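## Task

The stand's post is held in one of its holes by a spring-loaded pin with a pull knob. Once the pin is out, the post falls unless something supports it. Letting it fall fails the task, and bringing it down quickly can also fail it even while it is supported. Lift the post four holes higher (15.2 cm) and lock it again with the pin. Then set the wooden block that sits on the desk onto the post's top plate. One robot or both may be used. At the end, release everything and move the robots away. A robot that tips over or is left leaning fails the task, and nothing counts as done if only a robot is keeping it in place at the end.

## Robot and tools

ROBOTS. There are two identical Hello Robot Stretch 4 robots, named r1 and r2. Each one has an omni-wheel base, a lift that rides up a mast, an arm that telescopes forward, a wrist with yaw, pitch and roll joints, and a two-finger gripper. Each robot is about 1.6 m tall, and its base rim lies within 0.23 m of the base origin. Each robot carries four cameras: <name>_head_camera, <name>_head_left_camera, <name>_head_right_camera and <name>_wrist_camera.

FRAMES. Each robot reports in its own base frame: the origin is on the floor under the centre of the base, x points forward, y points left and z points up. hand_pose is a point between the open fingertips, given in that frame. When all wrist joints are at 0, the hand axes match the base axes. The printed hand position may be somewhat wrong. The odometry frame is the base frame at the start of the scene. Only images, lidar_m and wrist_depth_mm show where one robot is relative to the other.

execute_actions. Its argument "actions" is a list that holds a single action object, or is empty to just read state and images. The action is keyed by "r1" and/or "r2". For each robot you can give "base", "joints" or both, and optionally "pace" and "contact_limits". Alternatively give only {"end_of_arm": "enable_torque"}, which re-powers wrist or gripper motors that shut off after a torque_fault. Everything in one action starts at the same moment.
- "base" takes exactly one key. Each is a relative move from where the base is now, in its own frame. translate_m drives straight in metres, with forward positive. strafe_m moves sideways in metres, with left positive. rotate_rad turns in place in radians, with counter-clockwise seen from above positive. Ranges: translate_m and strafe_m -2 to 2, rotate_rad -3.2 to 3.2.
- "joints" holds absolute targets by name, one number each: lift_m 0 to 1.2; arm_m 0 to 0.55 (extension); wrist_yaw_rad -1.134 to 4.276 (0 points forward, positive turns left, 3.14 is folded back, and above 3.4 the arm may block it); wrist_pitch_rad -1.117 to 4.259 (0 is level, 1.57 points down); wrist_roll_rad -1.117 to 4.259 (0 puts the fingers level, and positive turns clockwise seen from behind); gripper_m -0.038 to 0.141 (the fingertip gap, where values below 0 squeeze the fingers together). A joint target outside its range is clipped, and the result reports this. Any other bad value or unknown key rejects the whole call.
- "pace" is "slow", "default", "fast" or "max". The base moves at up to 0.1, 0.3, 0.4 or 0.6 m/s and turns at up to 1, 2, 3 or 4 rad/s. With the lift above 0.2 these speeds are reduced further.
- "contact_limits": {"arm_m": x}, where x runs from 0 (very light) to 0.75 (very firm) and defaults to 0.5. It sets how hard the arm may push before it halts.
- "cameras" lists the camera names to return, or "all". If it is null or left out you get every camera, and [] gives none.
A single action cannot run longer than 15 s. Anything you leave out of an action may still be pushing toward an earlier target.

wait: {"seconds": 0 to 10}. This commands nothing new and returns state and images.
zoom_image: {"camera": name, "region": [x0, y0, x1, y1]}. The region is in pixels of that camera's latest full image, with the origin at top-left, and is at most 504x504.
finished_scene: {"scene": n}. This ends the current scene for good and reports success. The goal must hold afterwards.

RESULT LINES. base_status and joint_status report how each commanded motion ended. "done" for the base only means the wheels turned the commanded amount, so slipping is possible. "off_target" means the part came to rest away from its goal and may still be pushing. "contact_stop_at_<key>" means the part hit something, and the lift, arm or wheels then go slack: a slack lift can sink under a load, and slack wheels can roll. "limit_stop_at_tilt" means the robot leans more than 6 degrees, and the lift, arm and wheels stay slack until it leans less. "limit_stop_at_own_body" means the robot almost hit itself; moving that joint away is allowed. "torque_fault" means a wrist or gripper motor went limp, and it needs enable_torque. on_its_own lists things you did not command, and there "held at" means the target being held. Once any result reports a stop, the remaining calls in that reply are skipped.
lidar_m gives 12 distances in metres from the base origin, one for each 30-degree sector. Sector 1 is straight ahead and the sectors go counter-clockwise: 4 is left, 7 is behind, 10 is right. "-" means nothing was seen or the object is closer than 0.25 m. The lidar misses clear objects and thin legs, and it sees the other robot.
wrist_depth_mm is a 7x7 grid of median depths from 100 to 2000 mm, starting at the top-left.
base_odometry counts wheel rotation, and its heading runs from -3.142 to 3.142. If turned_by_wheels and turned_by_imu differ by more than about 0.1 rad, the base collided or slipped.
base_tilt is in degrees, with forward and right positive, and has a constant bias of up to about 1.5.
motor_effort is a percent of maximum, positive toward higher joint values, with the peak during the last action in brackets. A firm grip shows as a change in the gripper_m effort. For wheel_0, wheel_1 and wheel_2, positive means turning right.

GRIPPING. Command gripper_m below the object's width to grip it. A lower value squeezes harder and pulls the object toward the wrist. The gripper reading does not prove that anything is held. If the fingertips jam against a surface, raise the lift. To unfold the wrist at the start, send lift_m 0.4 together with wrist_yaw_rad 0.

CAUTIONS. Never let the unpinned post drop, and lower it slowly. Do not press one robot against another: once bases touch, even a few extra millimetres is too much. Two bases given the same command can travel about 3 cm apart over 1 m. Do not drive or turn with more than 1 kg held and arm_m above 0.2, and avoid hard or sustained pushes, especially with the lift high, because the robot may tip. A level gripper holding more than about 2 kg overloads the wrist. Avoid dropping, slamming or knocking objects, and note that loose objects may occasionally be nudged. Camera calibration (K, distortion, T_world_to_cam in the carrying robot's base frame) is given per camera and is only approximate.

Each tool is called by a JSON object that holds its "name" and its "arguments", one argument or row to a line.

## Session

{"name": "execute_actions", "arguments": {
  "actions": []
}}

Scene clock: 0.00 s.
r1.base_odometry: x=+0.000 y=+0.000 heading=+0.000 (m, m, rad; r1's odometry frame)
r1.turned_by_wheels: +0.000 (rad since the last result)
r1.turned_by_imu: +0.000 (rad since the last result)
r1.base_tilt: forward=-0.2 right=-0.4 (deg)
r1.lidar_m: 1.24 0.99 0.96 1.07 1.01 1.01 1.11 1.72 4.81 2.73 2.78 2.55
r1.base_status: not commanded
r1.joint_positions: lift_m=+0.216 arm_m=+0.001 wrist_yaw_rad=+3.149 wrist_pitch_rad=+0.003 wrist_roll_rad=+0.003 gripper_m=+0.057
r1.joint_status: not commanded
r1.motor_effort: lift_m=+19 arm_m=+0 wrist_yaw_rad=+0 wrist_pitch_rad=-5 wrist_roll_rad=+0 gripper_m=-3 wheel_0=+0 wheel_1=+0 wheel_2=+0 (%)
r1.hand_pose: x=-0.1177 y=+0.0852 z=+0.3934 quat_wxyz=(-0.004, -0.001, +0.002, +1.000) (m; r1's base frame)
r1.wrist_depth_mm: - 136 238 1430 1160 991 891 / - 111 136 1397 1182 991 866 / - 115 138 1336 1205 1008 878 / 135 135 190 1397 1138 991 866 / 213 - 1708 1366 1118 960 866 / 225 1464 189 1281 195 960 854 / 224 904 1042 133 1008 946 842
r2.base_odometry: x=+0.000 y=+0.000 heading=+0.000 (m, m, rad; r2's odometry frame)
r2.turned_by_wheels: +0.000 (rad since the last result)
r2.turned_by_imu: +0.000 (rad since the last result)
r2.base_tilt: forward=-0.3 right=+0.5 (deg)
r2.lidar_m: 2.84 2.75 3.33 1.20 1.21 2.84 2.34 1.50 1.35 1.38 1.73 2.79
r2.base_status: not commanded
r2.joint_positions: lift_m=+0.232 arm_m=+0.001 wrist_yaw_rad=+3.055 wrist_pitch_rad=+0.019 wrist_roll_rad=-0.014 gripper_m=+0.057
r2.joint_status: not commanded
r2.motor_effort: lift_m=+20 arm_m=+0 wrist_yaw_rad=+1 wrist_pitch_rad=-6 wrist_roll_rad=-1 gripper_m=-3 wheel_0=+0 wheel_1=-1 wheel_2=+1 (%)
r2.hand_pose: x=-0.1079 y=+0.1119 z=+0.4047 quat_wxyz=(+0.043, -0.010, -0.007, +0.999) (m; r2's base frame)
r2.wrist_depth_mm: - 144 - - - - - / - 133 - - - - - / - 131 211 - - - - / 120 143 - - - - - / 1464 1921 - - - - - / 1205 1430 201 1537 216 1661 1576 / 946 917 1042 139 1008 991 1060
pictures: r1_head_camera, r1_head_left_camera, r1_head_right_camera, r1_wrist_camera, r2_head_camera, r2_head_left_camera, r2_head_right_camera, r2_wrist_camera
Images, in order (width x height): r1_head_camera 420x560, r1_head_left_camera 420x672, r1_head_right_camera 420x672, r1_wrist_camera 616x392, r2_head_camera 420x560, r2_head_left_camera 420x672, r2_head_right_camera 420x672, r2_wrist_camera 616x392.

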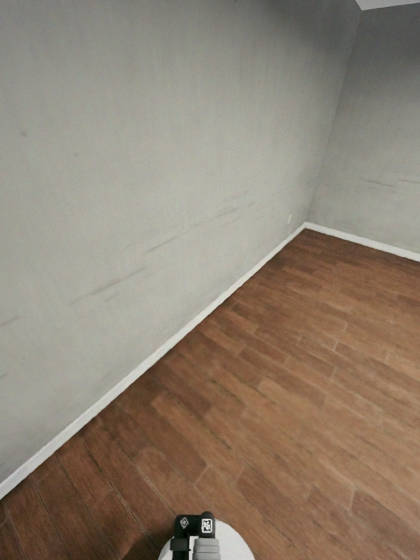

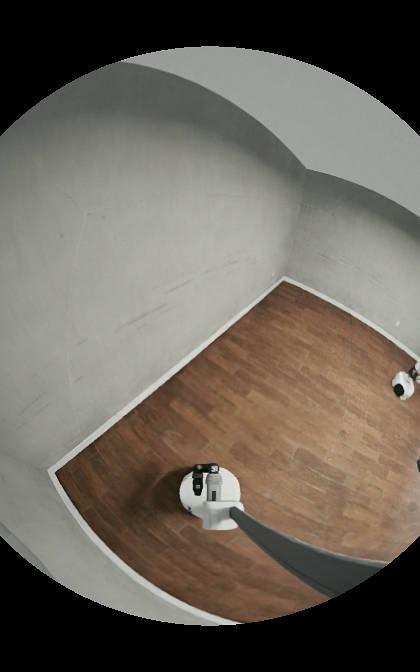

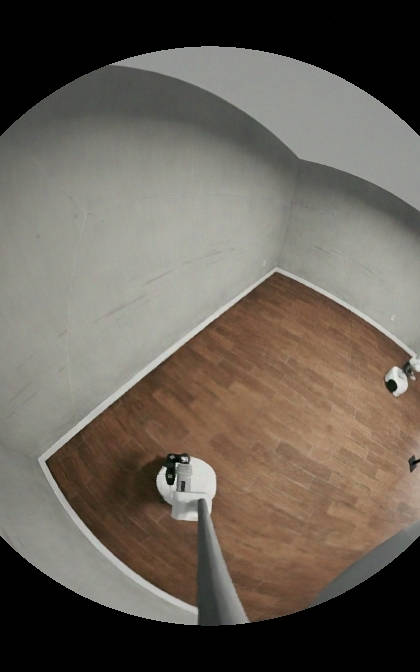

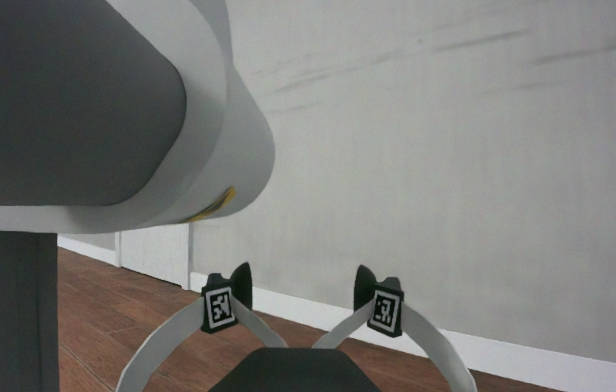

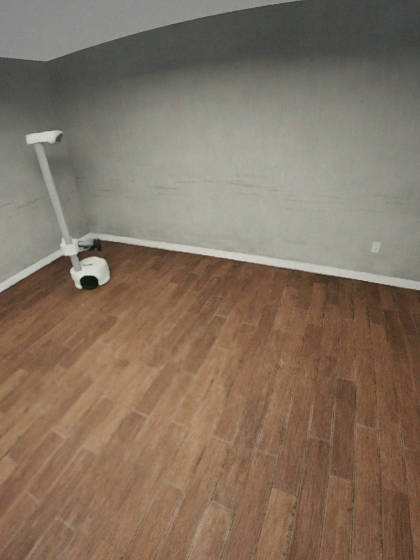

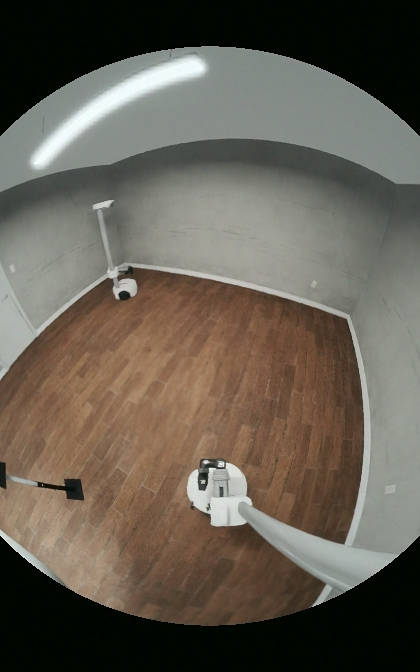

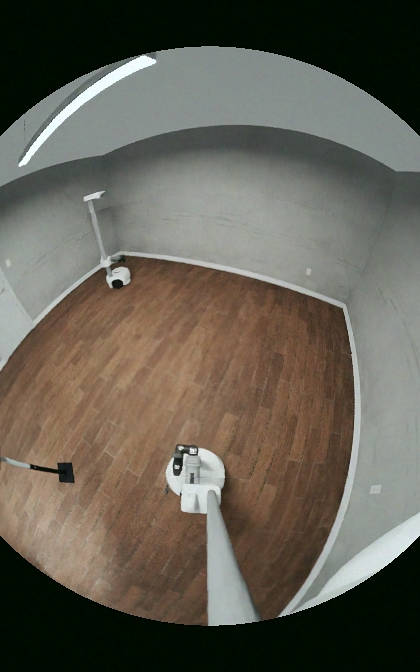

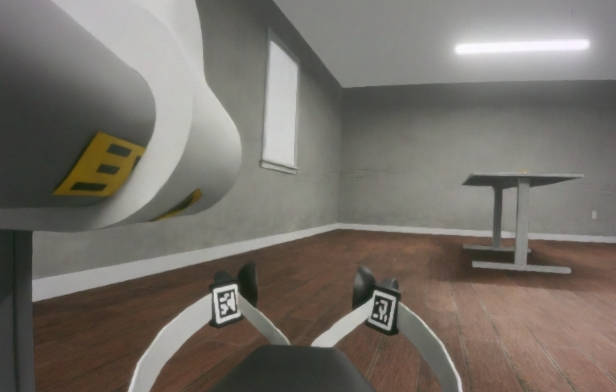

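{"name": "execute_actions", "arguments": {
  "actions": [
    {"r1": {"base": {"rotate_rad": -1.75}, "joints": {"lift_m": 0.4, "wrist_yaw_rad": 0}, "pace": "fast"}, "r2": {"base": {"rotate_rad": 1.8}, "joints": {"lift_m": 0.4, "wrist_yaw_rad": 0}, "pace": "fast"}}
  ],
  "cameras": ["r1_head_camera", "r2_head_camera", "r2_wrist_camera", "r2_head_left_camera"]
}}

Scene clock: 3.17 s.
r1.base_odometry: x=+0.000 y=+0.000 heading=-1.750 (m, m, rad; r1's odometry frame)
r1.turned_by_wheels: -1.750 (rad since the last result)
r1.turned_by_imu: -1.729 (rad since the last result)
r1.base_tilt: forward=-0.1 right=-0.4 (deg)
r1.lidar_m: 2.78 2.73 3.70 1.45 1.00 0.97 1.02 1.06 0.98 1.04 1.43 3.70
r1.base_status: done
r1.joint_positions: lift_m=+0.400 arm_m=+0.001 wrist_yaw_rad=+0.000 wrist_pitch_rad=+0.003 wrist_roll_rad=+0.003 gripper_m=+0.057
r1.joint_status: all done
r1.motor_effort: lift_m=+21(22) arm_m=+0(0) wrist_yaw_rad=-1(6) wrist_pitch_rad=-4(6) wrist_roll_rad=+0(1) gripper_m=-3(3) wheel_0=+0(8) wheel_1=+0(7) wheel_2=+1(8) (%)
r1.hand_pose: x=+0.4600 y=-0.0873 z=+0.5772 quat_wxyz=(+1.000, +0.002, +0.001, +0.000) (m; r1's base frame)
r1.wrist_depth_mm: - - - - - - - / - - - - - - - / - - - - - - - / - - - - - - - / - - - - - - - / 1921 - 189 - 196 - - / 1366 1281 1464 133 1397 1397 1430
r2.base_odometry: x=+0.000 y=+0.000 heading=+1.799 (m, m, rad; r2's odometry frame)
r2.turned_by_wheels: +1.799 (rad since the last result)
r2.turned_by_imu: +1.819 (rad since the last result)
r2.base_tilt: forward=-0.2 right=+0.8 (deg)
r2.lidar_m: 1.16 2.85 2.99 1.79 1.42 1.37 1.49 2.22 2.79 2.77 2.55 3.33
r2.base_status: done
r2.joint_positions: lift_m=+0.400 arm_m=+0.001 wrist_yaw_rad=+0.000 wrist_pitch_rad=+0.019 wrist_roll_rad=-0.014 gripper_m=+0.057
r2.joint_status: all done
r2.motor_effort: lift_m=+25(28) arm_m=+0(0) wrist_yaw_rad=-1(5) wrist_pitch_rad=-6(6) wrist_roll_rad=-3(1) gripper_m=-1(2) wheel_0=-5(12) wheel_1=-3(7) wheel_2=-1(12) (%)
r2.hand_pose: x=+0.4604 y=-0.0873 z=+0.5724 quat_wxyz=(+1.000, -0.007, +0.009, +0.000) (m; r2's base frame)
r2.wrist_depth_mm: - - - - - - - / - - - - - - - / - - - - - - - / - - - - - - - / - - - - - - - / 1808 1921 202 - 213 - - / 1308 1255 1430 139 1366 1366 1464
pictures: r1_head_camera, r2_head_camera, r2_head_left_camera, r2_wrist_camera
camera_calibration (this result's frames):
r2_wrist_camera: T_world_to_cam=[[0.0337963, -0.99837, 0.0459877, -0.128576], [0.00791104, -0.0457453, -0.998922, 0.632186], [0.999397, 0.0341237, 0.00635212, -0.236032], [0, 0, 0, 1]] pos_world=[0.235234, -0.0913923, 0.638917]
Images, in order (width x height): r1_head_camera 420x560, r2_head_camera 420x560, r2_head_left_camera 420x672, r2_wrist_camera 616x392.

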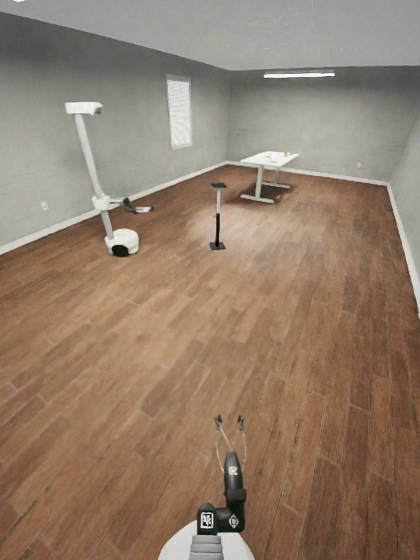

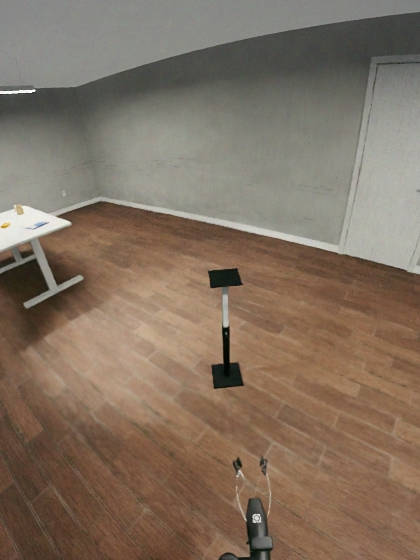

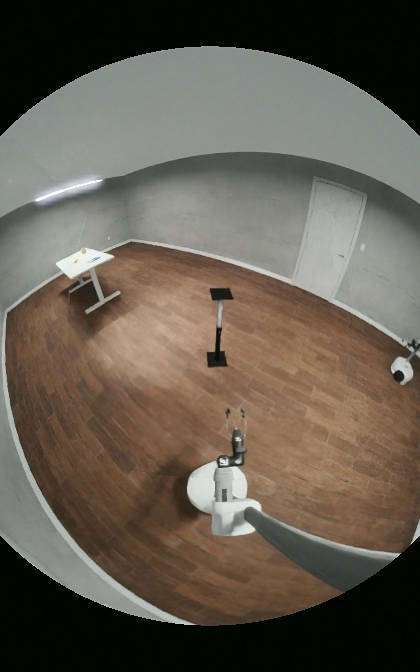

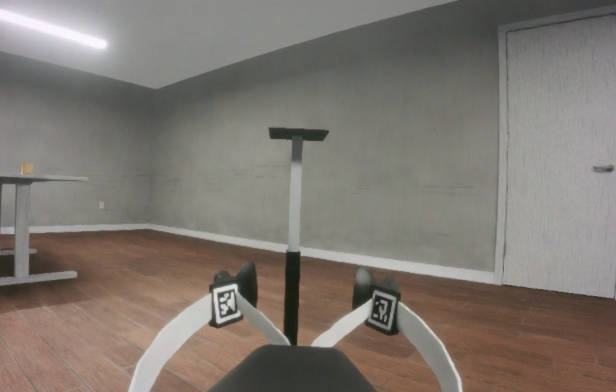

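{"name": "zoom_image", "arguments": {
  "camera": "r2_head_camera",
  "region": [170, 250, 290, 400]
}}

{"name": "zoom_image", "arguments": {
  "camera": "r1_head_camera",
  "region": [170, 140, 310, 260]
}}

{"name": "zoom_image", "arguments": {
  "camera": "r2_wrist_camera",
  "region": [230, 110, 370, 350]
}}

Region (170, 250, 290, 400) of r2_head_camera's 420x560 image, scaled by 3.360, with more detail than that image has; it fills the left 403 columns of this view, and the rest is white.

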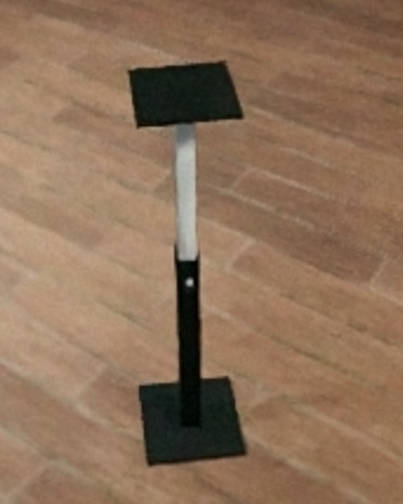

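Region (170, 140, 310, 260) of r1_head_camera's 420x560 image, scaled by 3.600, with more detail than that image has; it fills the top 432 rows of this view, and the rest is white.

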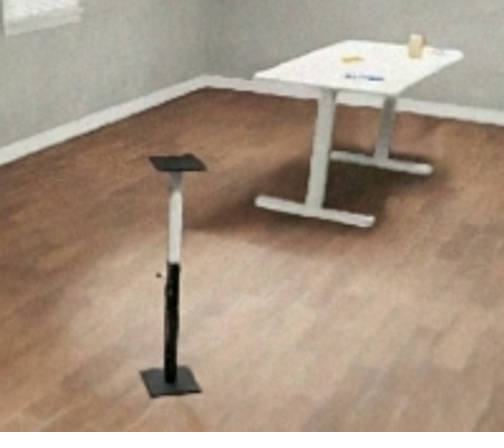

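Region (230, 110, 370, 350) of r2_wrist_camera's 616x392 image, scaled by 2.100; it fills the left 294 columns of this view, and the rest is white.

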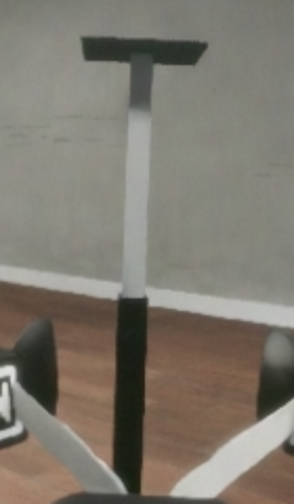

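{"name": "execute_actions", "arguments": {
  "actions": [
    {"r1": {"base": {"translate_m": 1.95}, "joints": {"lift_m": 0.2, "gripper_m": 0.1}, "pace": "max"}, "r2": {"base": {"translate_m": 0.4}, "joints": {"lift_m": 0.27, "gripper_m": 0.09, "wrist_pitch_rad": 0, "wrist_roll_rad": 0}, "pace": "fast"}}
  ],
  "cameras": ["r1_head_camera", "r2_head_camera", "r2_wrist_camera", "r1_wrist_camera"]
}}

Scene clock: 10.27 s.
r1.base_odometry: x=-0.347 y=-1.919 heading=-1.750 (m, m, rad; r1's odometry frame)
r1.turned_by_wheels: +0.000 (rad since the last result)
r1.turned_by_imu: -0.005 (rad since the last result)
r1.base_tilt: forward=-0.1 right=-0.3 (deg)
r1.lidar_m: 0.82 0.79 0.94 2.87 2.78 2.67 2.76 2.04 1.89 1.99 2.71 2.88
r1.base_status: done
r1.joint_positions: lift_m=+0.200 arm_m=+0.001 wrist_yaw_rad=+0.000 wrist_pitch_rad=+0.003 wrist_roll_rad=+0.003 gripper_m=+0.100
r1.joint_status: all done
r1.motor_effort: lift_m=+17(21) arm_m=+0(0) wrist_yaw_rad=+0(1) wrist_pitch_rad=-6(6) wrist_roll_rad=+1(1) gripper_m=-1(4) wheel_0=+0(7) wheel_1=+0(7) wheel_2=-1(13) (%)
r1.hand_pose: x=+0.4600 y=-0.0874 z=+0.3775 quat_wxyz=(+1.000, +0.002, +0.001, +0.000) (m; r1's base frame)
r1.wrist_depth_mm: - - - - - - - / - - - - - - - / - - - - - - - / - - - - - - - / - - - - - - - / 1336 1336 211 1336 192 1499 1464 / 917 904 991 134 1042 946 1025
r2.base_odometry: x=-0.091 y=+0.390 heading=+1.800 (m, m, rad; r2's odometry frame)
r2.turned_by_wheels: +0.001 (rad since the last result)
r2.turned_by_imu: -0.002 (rad since the last result)
r2.base_tilt: forward=-0.1 right=+0.6 (deg)
r2.lidar_m: 0.76 2.57 2.52 2.18 1.74 1.71 1.84 2.76 3.02 3.26 0.91 0.89
r2.base_status: done
r2.joint_positions: lift_m=+0.270 arm_m=+0.001 wrist_yaw_rad=+0.000 wrist_pitch_rad=+0.003 wrist_roll_rad=+0.000 gripper_m=+0.090
r2.joint_status: all done
r2.motor_effort: lift_m=+15(21) arm_m=+0(0) wrist_yaw_rad=+1(1) wrist_pitch_rad=-6(11) wrist_roll_rad=+0(2) gripper_m=-3(5) wheel_0=+4(12) wheel_1=+3(8) wheel_2=+3(14) (%)
r2.hand_pose: x=+0.4605 y=-0.0874 z=+0.4479 quat_wxyz=(+1.000, +0.000, +0.001, +0.000) (m; r2's base frame)
r2.wrist_depth_mm: - - - 661 - - - / - - - - - - - / - - - - - - - / - - - - - - - / - - - - - - - / 1499 1618 1366 1618 203 1808 1576 / 1098 1060 1160 140 1118 1098 1160
pictures: r1_head_camera, r1_wrist_camera, r2_head_camera, r2_wrist_camera
camera_calibration (this result's frames):
r1_wrist_camera: T_world_to_cam=[[0.00439632, -0.999593, 0.0282026, -0.102592], [0.012044, -0.0281479, -0.999531, 0.427511], [0.999918, 0.00473393, 0.0119154, -0.238108], [0, 0, 0, 1]] pos_world=[0.233391, -0.08939, 0.433041]
r2_wrist_camera: T_world_to_cam=[[0.0327214, -0.99893, 0.0326967, -0.116534], [0.0239531, -0.0319211, -0.999203, 0.501687], [0.999177, 0.0334785, 0.022883, -0.242621], [0, 0, 0, 1]] pos_world=[0.234217, -0.0922722, 0.51065]
Images, in order (width x height): r1_head_camera 420x560, r1_wrist_camera 616x392, r2_head_camera 420x560, r2_wrist_camera 616x392.

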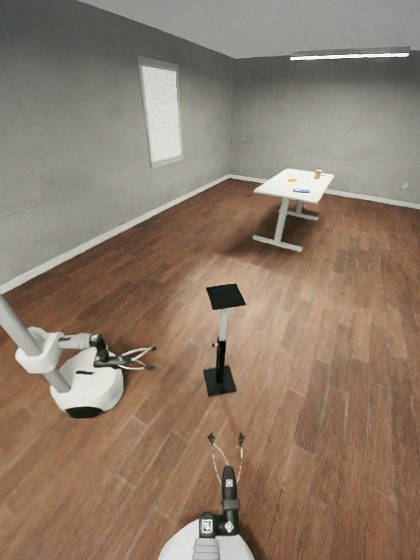

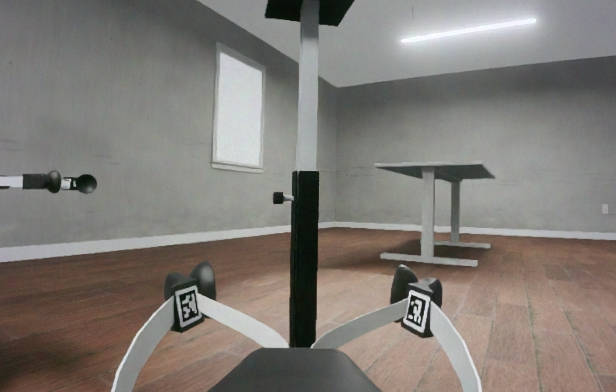

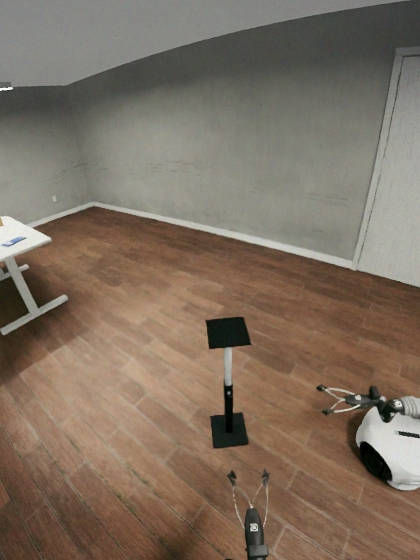

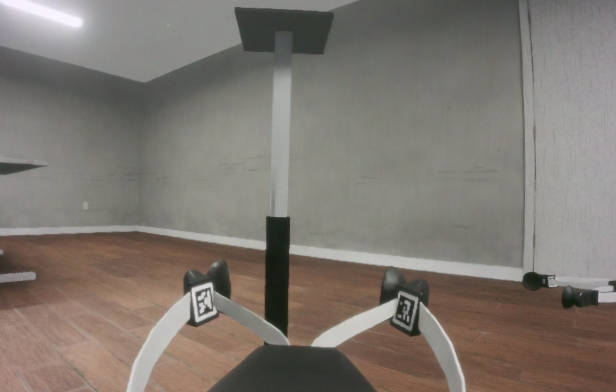

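{"name": "zoom_image", "arguments": {
  "camera": "r1_wrist_camera",
  "region": [240, 140, 360, 250]
}}

{"name": "zoom_image", "arguments": {
  "camera": "r2_wrist_camera",
  "region": [220, 170, 340, 290]
}}

{"name": "zoom_image", "arguments": {
  "camera": "r1_head_camera",
  "region": [80, 270, 280, 460]
}}

Region (240, 140, 360, 250) of r1_wrist_camera's 616x392 image, scaled by 4.200; it fills the top 462 rows of this view, and the rest is white.

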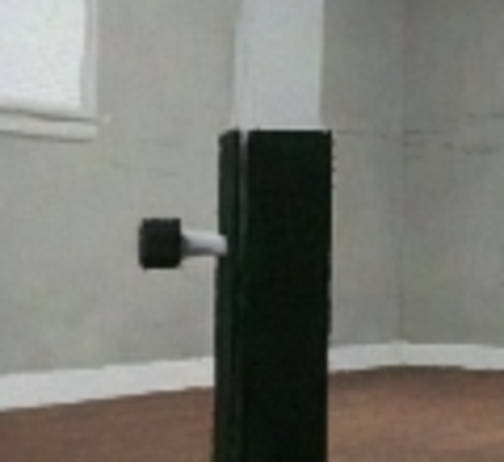

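Region (220, 170, 340, 290) of r2_wrist_camera's 616x392 image, scaled by 4.200.

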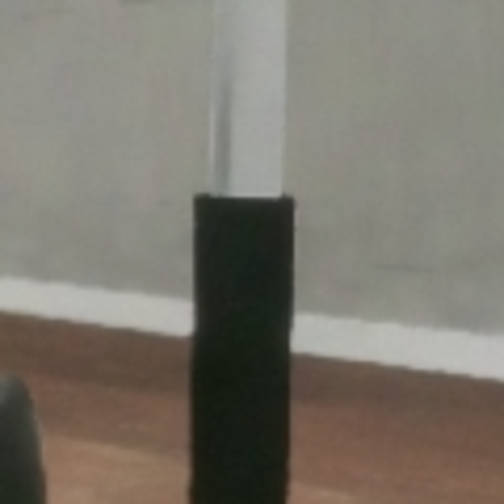

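Region (80, 270, 280, 460) of r1_head_camera's 420x560 image, scaled by 2.520, with more detail than that image has; it fills the top 479 rows of this view, and the rest is white.

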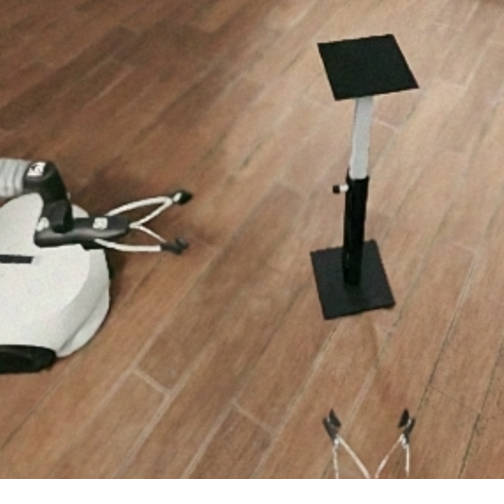

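{"name": "execute_actions", "arguments": {
  "actions": [
    {"r1": {"base": {"strafe_m": -0.075}, "joints": {"lift_m": 0.57, "wrist_yaw_rad": 0.25, "gripper_m": 0.11, "arm_m": 0.25}, "pace": "fast"}, "r2": {"base": {"rotate_rad": 0.085}, "joints": {"lift_m": 0.258, "arm_m": 0.2, "gripper_m": 0.07}, "pace": "fast"}}
  ],
  "cameras": ["r1_head_camera", "r2_head_camera", "r2_wrist_camera", "r1_wrist_camera"]
}}

Scene clock: 16.40 s.
r1.base_odometry: x=-0.421 y=-1.905 heading=-1.750 (m, m, rad; r1's odometry frame)
r1.turned_by_wheels: +0.000 (rad since the last result)
r1.turned_by_imu: +0.000 (rad since the last result)
r1.base_tilt: forward=-0.2 right=-0.3 (deg)
r1.lidar_m: 0.81 0.83 0.97 2.93 2.84 2.70 2.78 1.98 1.80 1.93 2.64 2.87
r1.base_status: done
r1.joint_positions: lift_m=+0.570 arm_m=+0.249 wrist_yaw_rad=+0.250 wrist_pitch_rad=+0.003 wrist_roll_rad=+0.003 gripper_m=+0.110
r1.joint_status: all done
r1.motor_effort: lift_m=+21(23) arm_m=+7(8) wrist_yaw_rad=+0(5) wrist_pitch_rad=-5(6) wrist_roll_rad=+0(0) gripper_m=-2(0) wheel_0=+1(8) wheel_1=+2(9) wheel_2=-1(2) (%)
r1.hand_pose: x=+0.7209 y=-0.0133 z=+0.7472 quat_wxyz=(+0.992, +0.002, +0.002, +0.125) (m; r1's base frame)
r1.wrist_depth_mm: - - - - - - - / - - - - - - - / - - - - - - - / - - - - - - - / - - - - - - - / - - - - 195 - - / 1576 1708 1863 136 1921 1756 1863
r2.base_odometry: x=-0.091 y=+0.390 heading=+1.885 (m, m, rad; r2's odometry frame)
r2.turned_by_wheels: +0.085 (rad since the last result)
r2.turned_by_imu: +0.085 (rad since the last result)
r2.base_tilt: forward=-0.3 right=+0.6 (deg)
r2.lidar_m: 0.75 2.49 2.54 2.08 1.72 1.70 1.91 3.05 3.02 3.36 0.95 0.80
r2.base_status: done
r2.joint_positions: lift_m=+0.258 arm_m=+0.199 wrist_yaw_rad=+0.000 wrist_pitch_rad=+0.002 wrist_roll_rad=+0.000 gripper_m=+0.070
r2.joint_status: all done
r2.motor_effort: lift_m=+14(14) arm_m=+9(8) wrist_yaw_rad=+1(1) wrist_pitch_rad=-6(6) wrist_roll_rad=+1(0) gripper_m=-5(4) wheel_0=-3(9) wheel_1=-1(7) wheel_2=+0(6) (%)
r2.hand_pose: x=+0.6579 y=-0.0874 z=+0.4360 quat_wxyz=(+1.000, +0.000, +0.001, +0.000) (m; r2's base frame)
r2.wrist_depth_mm: - - - - - - - / - - - - - - - / - - - - - - - / - - - - - - - / - - - - - - - / 1499 1576 197 404 203 1756 1661 / 1060 976 1138 139 1060 1078 1160
pictures: r1_head_camera, r1_wrist_camera, r2_head_camera, r2_wrist_camera
camera_calibration (this result's frames):
r1_wrist_camera: T_world_to_cam=[[0.251646, -0.967408, 0.028203, -0.217882], [0.0187551, -0.0242608, -0.99953, 0.791194], [0.967638, 0.252056, 0.0120387, -0.477281], [0, 0, 0, 1]] pos_world=[0.501825, -0.0712839, 0.802712]
r2_wrist_camera: T_world_to_cam=[[0.0328334, -0.998929, 0.0325928, -0.122599], [0.0241864, -0.0318067, -0.999201, 0.484926], [0.999168, 0.0335955, 0.0231162, -0.439713], [0, 0, 0, 1]] pos_world=[0.431644, -0.0922717, 0.498699]
Images, in order (width x height): r1_head_camera 420x560, r1_wrist_camera 616x392, r2_head_camera 420x560, r2_wrist_camera 616x392.

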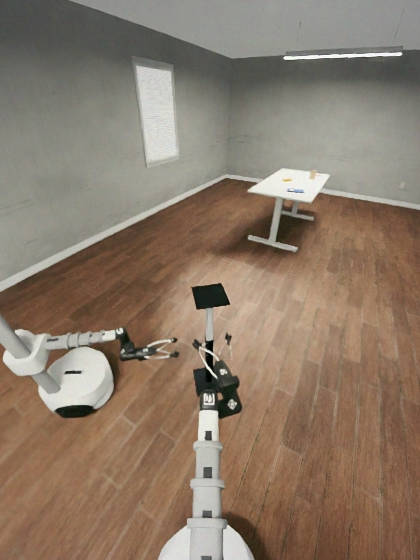

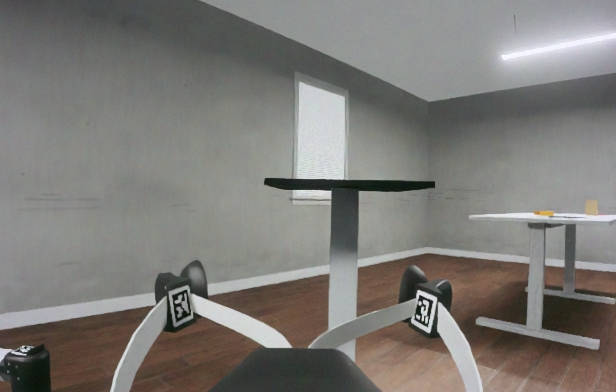

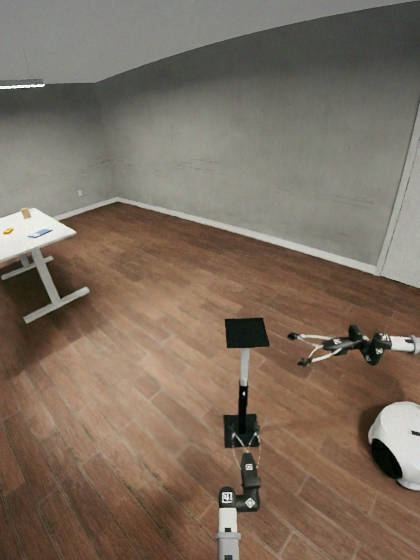

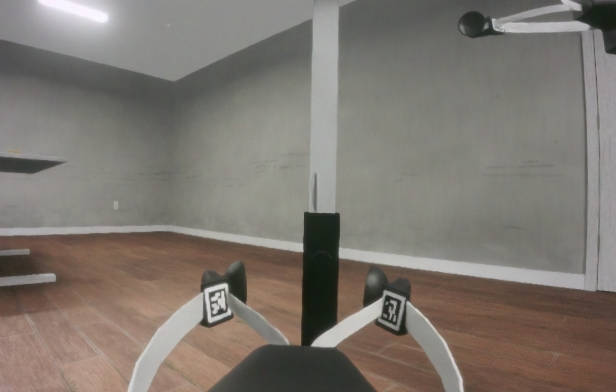

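{"name": "zoom_image", "arguments": {
  "camera": "r2_wrist_camera",
  "region": [260, 160, 380, 300]
}}

Region (260, 160, 380, 300) of r2_wrist_camera's 616x392 image, scaled by 3.600; it fills the left 432 columns of this view, and the rest is white.

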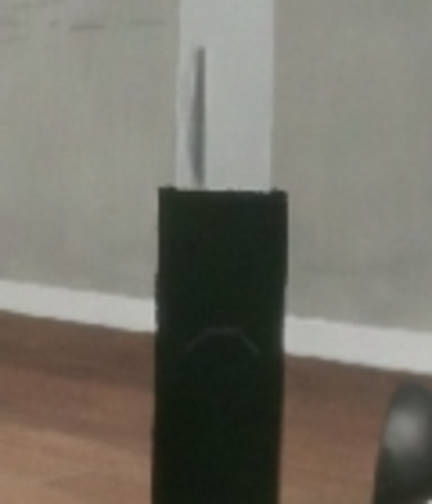

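{"name": "execute_actions", "arguments": {
  "actions": [
    {"r1": {"base": {"strafe_m": 0.012}, "joints": {"lift_m": 0.595, "arm_m": 0.455}}, "r2": {"base": {"strafe_m": -0.011}, "joints": {"lift_m": 0.254, "arm_m": 0.31, "gripper_m": 0.06}}}
  ],
  "cameras": ["r1_head_camera", "r2_head_camera", "r2_wrist_camera", "r1_wrist_camera"]
}}

Scene clock: 20.23 s.
r1.base_odometry: x=-0.409 y=-1.907 heading=-1.750 (m, m, rad; r1's odometry frame)
r1.turned_by_wheels: +0.000 (rad since the last result)
r1.turned_by_imu: +0.000 (rad since the last result)
r1.base_tilt: forward=-0.1 right=-0.4 (deg)
r1.lidar_m: 0.83 0.85 0.97 2.93 2.84 2.69 2.79 1.99 1.84 1.93 2.62 2.85
r1.base_status: done
r1.joint_positions: lift_m=+0.595 arm_m=+0.454 wrist_yaw_rad=+0.250 wrist_pitch_rad=+0.003 wrist_roll_rad=+0.003 gripper_m=+0.110
r1.joint_status: all done
r1.motor_effort: lift_m=+22(21) arm_m=+7(7) wrist_yaw_rad=+0(1) wrist_pitch_rad=-6(6) wrist_roll_rad=+1(1) gripper_m=-1(1) wheel_0=+1(6) wheel_1=+0(7) wheel_2=-1(1) (%)
r1.hand_pose: x=+0.9258 y=-0.0133 z=+0.7722 quat_wxyz=(+0.992, +0.002, +0.002, +0.125) (m; r1's base frame)
r1.wrist_depth_mm: - - - - - - - / - - - - - - - / - - - - - - - / - - - - - - - / - - - 209 - - - / - - - 209 195 - - / 1756 1661 1863 136 - 1808 1808
r2.base_odometry: x=-0.080 y=+0.393 heading=+1.885 (m, m, rad; r2's odometry frame)
r2.turned_by_wheels: +0.000 (rad since the last result)
r2.turned_by_imu: -0.001 (rad since the last result)
r2.base_tilt: forward=-0.3 right=+0.7 (deg)
r2.lidar_m: 0.75 2.53 2.54 2.10 1.73 1.70 1.92 3.05 3.01 3.37 0.95 0.82
r2.base_status: done
r2.joint_positions: lift_m=+0.254 arm_m=+0.308 wrist_yaw_rad=+0.000 wrist_pitch_rad=+0.002 wrist_roll_rad=+0.000 gripper_m=+0.060
r2.joint_status: all done
r2.motor_effort: lift_m=+14(14) arm_m=+9(10) wrist_yaw_rad=+1(1) wrist_pitch_rad=-6(6) wrist_roll_rad=+1(1) gripper_m=-3(7) wheel_0=+4(12) wheel_1=-3(11) wheel_2=+0(1) (%)
r2.hand_pose: x=+0.7679 y=-0.0874 z=+0.4320 quat_wxyz=(+1.000, +0.000, +0.001, +0.000) (m; r2's base frame)
r2.wrist_depth_mm: - - - - - - - / - - - - - - - / - - - - - - - / - - - - - - - / - - - 296 - - - / 1464 1576 199 293 208 1756 1661 / 1078 991 1138 139 1078 1078 1118
pictures: r1_head_camera, r1_wrist_camera, r2_head_camera, r2_wrist_camera
camera_calibration (this result's frames):
r1_wrist_camera: T_world_to_cam=[[0.251601, -0.96742, 0.0282032, -0.270142], [0.0188081, -0.0242477, -0.999529, 0.812256], [0.967648, 0.252013, 0.0120946, -0.675985], [0, 0, 0, 1]] pos_world=[0.706807, -0.0712883, 0.827668]
r2_wrist_camera: T_world_to_cam=[[0.0327317, -0.998933, 0.0325928, -0.126031], [0.0241888, -0.0318089, -0.999201, 0.478279], [0.999171, 0.033494, 0.0231218, -0.549514], [0, 0, 0, 1]] pos_world=[0.541615, -0.092278, 0.49471]
Images, in order (width x height): r1_head_camera 420x560, r1_wrist_camera 616x392, r2_head_camera 420x560, r2_wrist_camera 616x392.

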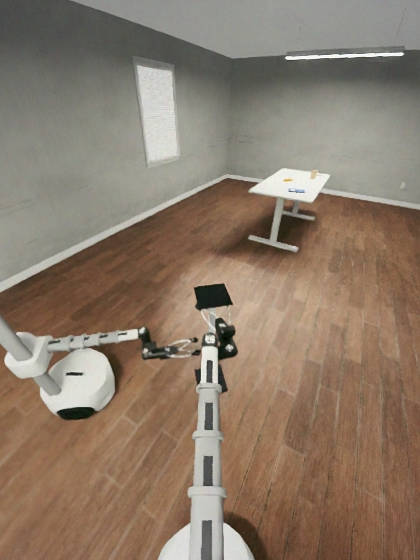

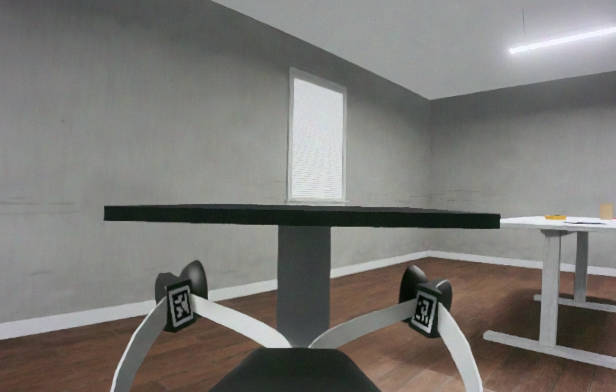

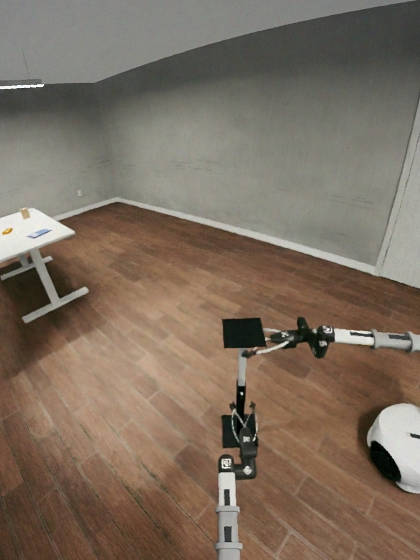

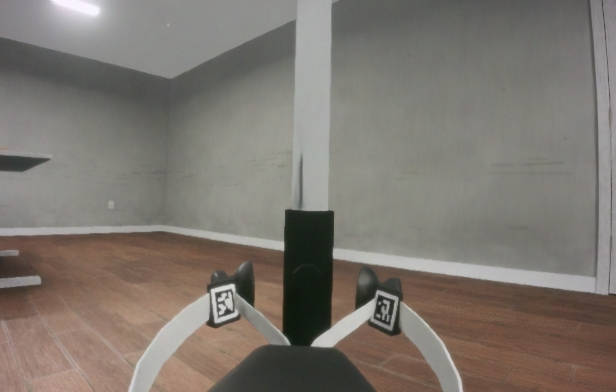

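{"name": "execute_actions", "arguments": {
  "actions": [
    {"r1": {"joints": {"lift_m": 0.615, "gripper_m": 0.06}}, "r2": {"joints": {"arm_m": 0.34, "gripper_m": 0.045}, "contact_limits": {"arm_m": 0.15}}}
  ],
  "cameras": ["r1_head_left_camera", "r2_head_camera", "r2_wrist_camera", "r1_wrist_camera"]
}}

{"name": "zoom_image", "arguments": {
  "camera": "r2_head_camera",
  "region": [200, 310, 300, 440]
}}

Scene clock: 22.50 s.
r1.base_odometry: x=-0.409 y=-1.907 heading=-1.750 (m, m, rad; r1's odometry frame)
r1.turned_by_wheels: +0.000 (rad since the last result)
r1.turned_by_imu: +0.000 (rad since the last result)
r1.base_tilt: forward=-0.1 right=-0.4 (deg)
r1.lidar_m: 0.85 0.84 0.94 2.91 2.83 2.68 2.78 1.97 1.84 1.94 2.65 2.86
r1.base_status: not commanded
r1.joint_positions: lift_m=+0.615 arm_m=+0.454 wrist_yaw_rad=+0.250 wrist_pitch_rad=+0.003 wrist_roll_rad=+0.003 gripper_m=+0.060
r1.joint_status: all done
r1.motor_effort: lift_m=+22(24) arm_m=+7(7) wrist_yaw_rad=+0(0) wrist_pitch_rad=-4(5) wrist_roll_rad=+0(1) gripper_m=-1(5) wheel_0=+1(1) wheel_1=+0(0) wheel_2=-1(1) (%)
r1.hand_pose: x=+0.9258 y=-0.0133 z=+0.7922 quat_wxyz=(+0.992, +0.002, +0.002, +0.125) (m; r1's base frame)
r1.wrist_depth_mm: - - - - - - - / - - - - - - - / - - - - - - - / - - - - - - - / - - 168 172 177 - 1983 / - - 191 208 196 - - / 1808 1661 1983 133 1863 1808 1863
r2.base_odometry: x=-0.080 y=+0.393 heading=+1.885 (m, m, rad; r2's odometry frame)
r2.turned_by_wheels: +0.000 (rad since the last result)
r2.turned_by_imu: -0.001 (rad since the last result)
r2.base_tilt: forward=-0.2 right=+0.7 (deg)
r2.lidar_m: 0.76 2.55 2.53 2.09 1.72 1.71 1.91 3.03 3.01 3.37 0.95 0.82
r2.base_status: not commanded
r2.joint_positions: lift_m=+0.254 arm_m=+0.338 wrist_yaw_rad=+0.000 wrist_pitch_rad=+0.002 wrist_roll_rad=+0.000 gripper_m=+0.045
r2.joint_status: all done
r2.motor_effort: lift_m=+14(14) arm_m=+9(11) wrist_yaw_rad=+2(0) wrist_pitch_rad=-6(6) wrist_roll_rad=-1(0) gripper_m=-6(4) wheel_0=+4(4) wheel_1=-3(3) wheel_2=+0(0) (%)
r2.contact_limits: arm_m 0.15
r2.hand_pose: x=+0.7979 y=-0.0874 z=+0.4320 quat_wxyz=(+1.000, +0.000, +0.001, +0.000) (m; r2's base frame)
r2.wrist_depth_mm: - - - - - - - / - - - - - - - / - - - - - - - / - - - - - - - / - - - 264 - - - / 1499 1537 198 263 205 1661 1661 / 1060 991 1098 141 1098 1098 1138
pictures: r1_head_left_camera, r1_wrist_camera, r2_head_camera, r2_wrist_camera
camera_calibration (this result's frames):
r1_wrist_camera: T_world_to_cam=[[0.251601, -0.96742, 0.0282033, -0.270706], [0.0188081, -0.0242479, -0.999529, 0.832253], [0.967648, 0.252013, 0.0120946, -0.676228], [0, 0, 0, 1]] pos_world=[0.706808, -0.0712883, 0.847675]
r2_wrist_camera: T_world_to_cam=[[0.0326723, -0.998935, 0.0325927, -0.126983], [0.024187, -0.0318104, -0.999201, 0.477554], [0.999173, 0.0334345, 0.0231219, -0.579489], [0, 0, 0, 1]] pos_world=[0.571608, -0.0922817, 0.49471]
Images, in order (width x height): r1_head_left_camera 420x672, r1_wrist_camera 616x392, r2_head_camera 420x560, r2_wrist_camera 616x392.

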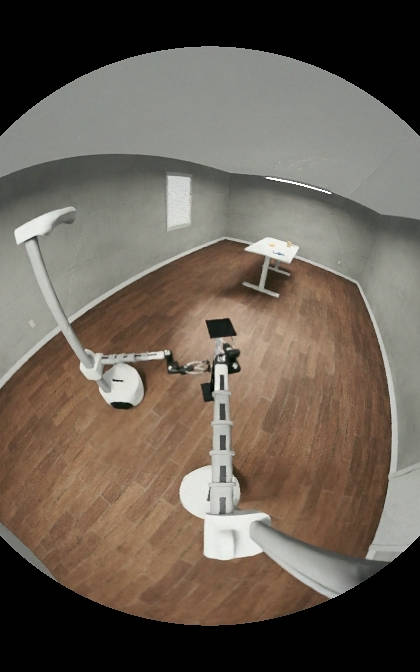

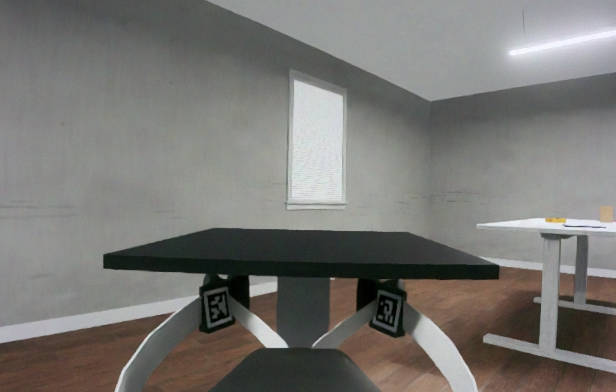

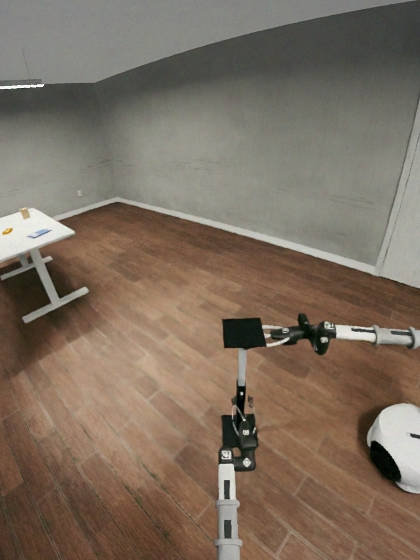

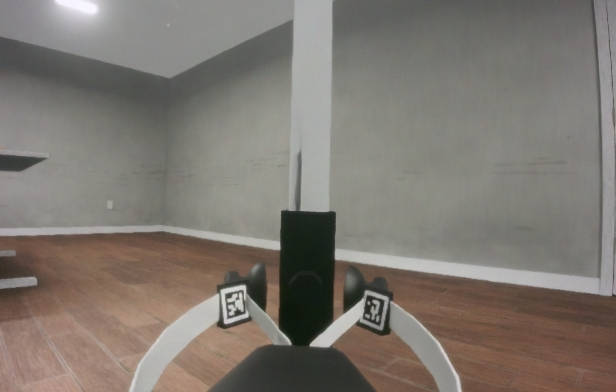

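Region (200, 310, 300, 440) of r2_head_camera's 420x560 image, scaled by 3.877, with more detail than that image has; it fills the left 388 columns of this view, and the rest is white.

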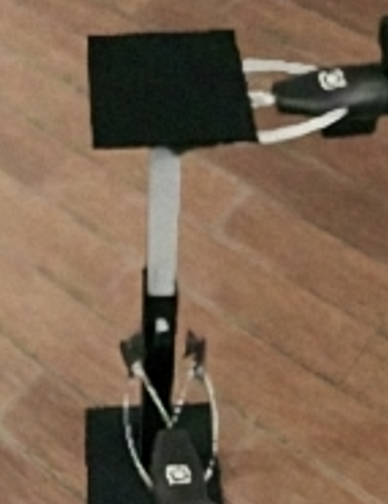

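{"name": "execute_actions", "arguments": {
  "actions": [
    {"r1": {"joints": {"arm_m": 0.474}}, "r2": {"joints": {"arm_m": 0.366, "lift_m": 0.25}, "contact_limits": {"arm_m": 0.15}}}
  ],
  "cameras": ["r2_head_camera", "r2_wrist_camera", "r1_wrist_camera"]
}}

{"name": "zoom_image", "arguments": {
  "camera": "r2_head_camera",
  "region": [200, 310, 300, 440]
}}

Scene clock: 24.13 s.
r1.base_odometry: x=-0.409 y=-1.907 heading=-1.750 (m, m, rad; r1's odometry frame)
r1.turned_by_wheels: +0.000 (rad since the last result)
r1.turned_by_imu: +0.000 (rad since the last result)
r1.base_tilt: forward=-0.2 right=-0.4 (deg)
r1.lidar_m: 0.83 0.85 0.95 2.92 2.85 2.68 2.77 2.00 1.82 1.95 2.61 2.86
r1.base_status: not commanded
r1.joint_positions: lift_m=+0.615 arm_m=+0.473 wrist_yaw_rad=+0.250 wrist_pitch_rad=+0.003 wrist_roll_rad=+0.003 gripper_m=+0.060
r1.joint_status: all done
r1.motor_effort: lift_m=+21(22) arm_m=+7(7) wrist_yaw_rad=+0(0) wrist_pitch_rad=-5(6) wrist_roll_rad=+0(0) gripper_m=-2(2) wheel_0=+1(1) wheel_1=+1(0) wheel_2=-1(1) (%)
r1.hand_pose: x=+0.9448 y=-0.0133 z=+0.7922 quat_wxyz=(+0.992, +0.002, +0.002, +0.125) (m; r1's base frame)
r1.wrist_depth_mm: - - - - - - - / - - - - - - - / - - - - - - - / - - - - - - - / - 158 165 171 176 - 1863 / - - 187 190 185 - - / 1808 1708 1921 133 1863 1921 1921
r2.base_odometry: x=-0.080 y=+0.393 heading=+1.885 (m, m, rad; r2's odometry frame)
r2.turned_by_wheels: +0.000 (rad since the last result)
r2.turned_by_imu: +0.000 (rad since the last result)
r2.base_tilt: forward=-0.2 right=+0.7 (deg)
r2.lidar_m: 0.75 2.54 2.54 2.08 1.72 1.71 1.93 3.04 3.02 3.39 0.96 0.80
r2.base_status: not commanded
r2.joint_positions: lift_m=+0.250 arm_m=+0.364 wrist_yaw_rad=+0.000 wrist_pitch_rad=+0.002 wrist_roll_rad=+0.000 gripper_m=+0.045
r2.joint_status: all done
r2.motor_effort: lift_m=+15(15) arm_m=+9(10) wrist_yaw_rad=+0(1) wrist_pitch_rad=-6(5) wrist_roll_rad=+0(0) gripper_m=-4(3) wheel_0=+4(4) wheel_1=-3(3) wheel_2=+0(0) (%)
r2.contact_limits: arm_m 0.15
r2.hand_pose: x=+0.8239 y=-0.0874 z=+0.4280 quat_wxyz=(+1.000, +0.000, +0.001, +0.000) (m; r2's base frame)
r2.wrist_depth_mm: - - - - - - - / - - - - - - - / - - - - - - - / - - - 247 - - - / - - - 237 - - - / 1464 1537 198 236 205 1661 1661 / 1025 991 1078 141 1078 1118 1118
pictures: r1_wrist_camera, r2_head_camera, r2_wrist_camera
camera_calibration (this result's frames):
r1_wrist_camera: T_world_to_cam=[[0.251561, -0.96743, 0.0282032, -0.275454], [0.018807, -0.0242486, -0.999529, 0.831897], [0.967659, 0.251973, 0.0120944, -0.694595], [0, 0, 0, 1]] pos_world=[0.725779, -0.0712917, 0.847675]
r2_wrist_camera: T_world_to_cam=[[0.0326641, -0.998935, 0.0325927, -0.127698], [0.0241868, -0.0318105, -0.999201, 0.472925], [0.999174, 0.0334263, 0.023122, -0.605371], [0, 0, 0, 1]] pos_world=[0.597603, -0.0922822, 0.490707]
Images, in order (width x height): r1_wrist_camera 616x392, r2_head_camera 420x560, r2_wrist_camera 616x392.

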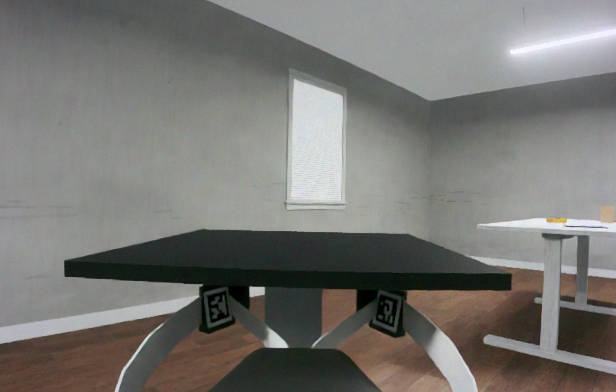

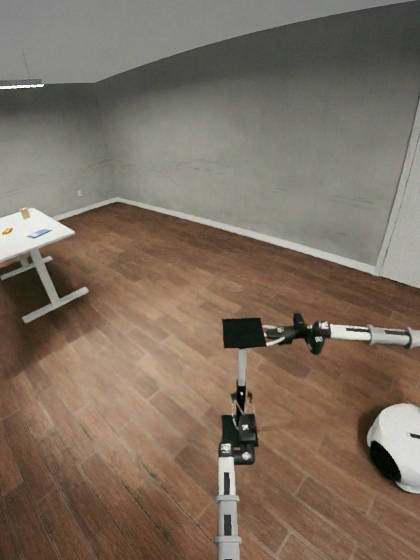

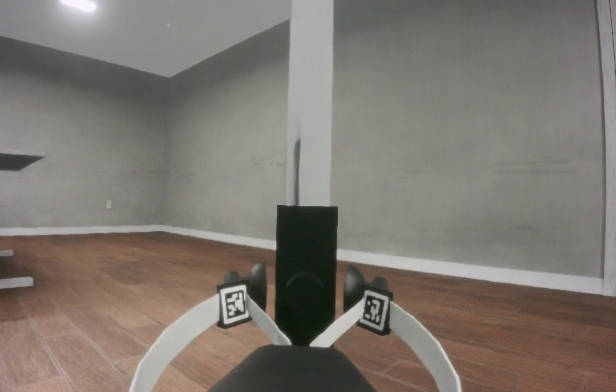

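Region (200, 310, 300, 440) of r2_head_camera's 420x560 image, scaled by 3.877, with more detail than that image has; it fills the left 388 columns of this view, and the rest is white.

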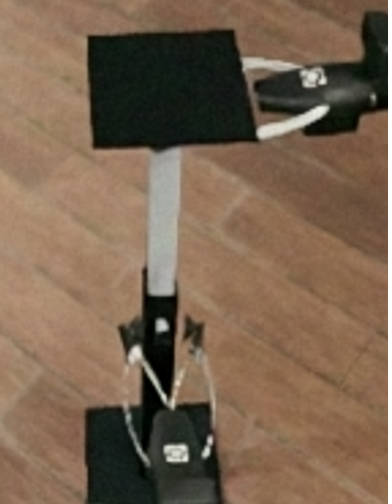

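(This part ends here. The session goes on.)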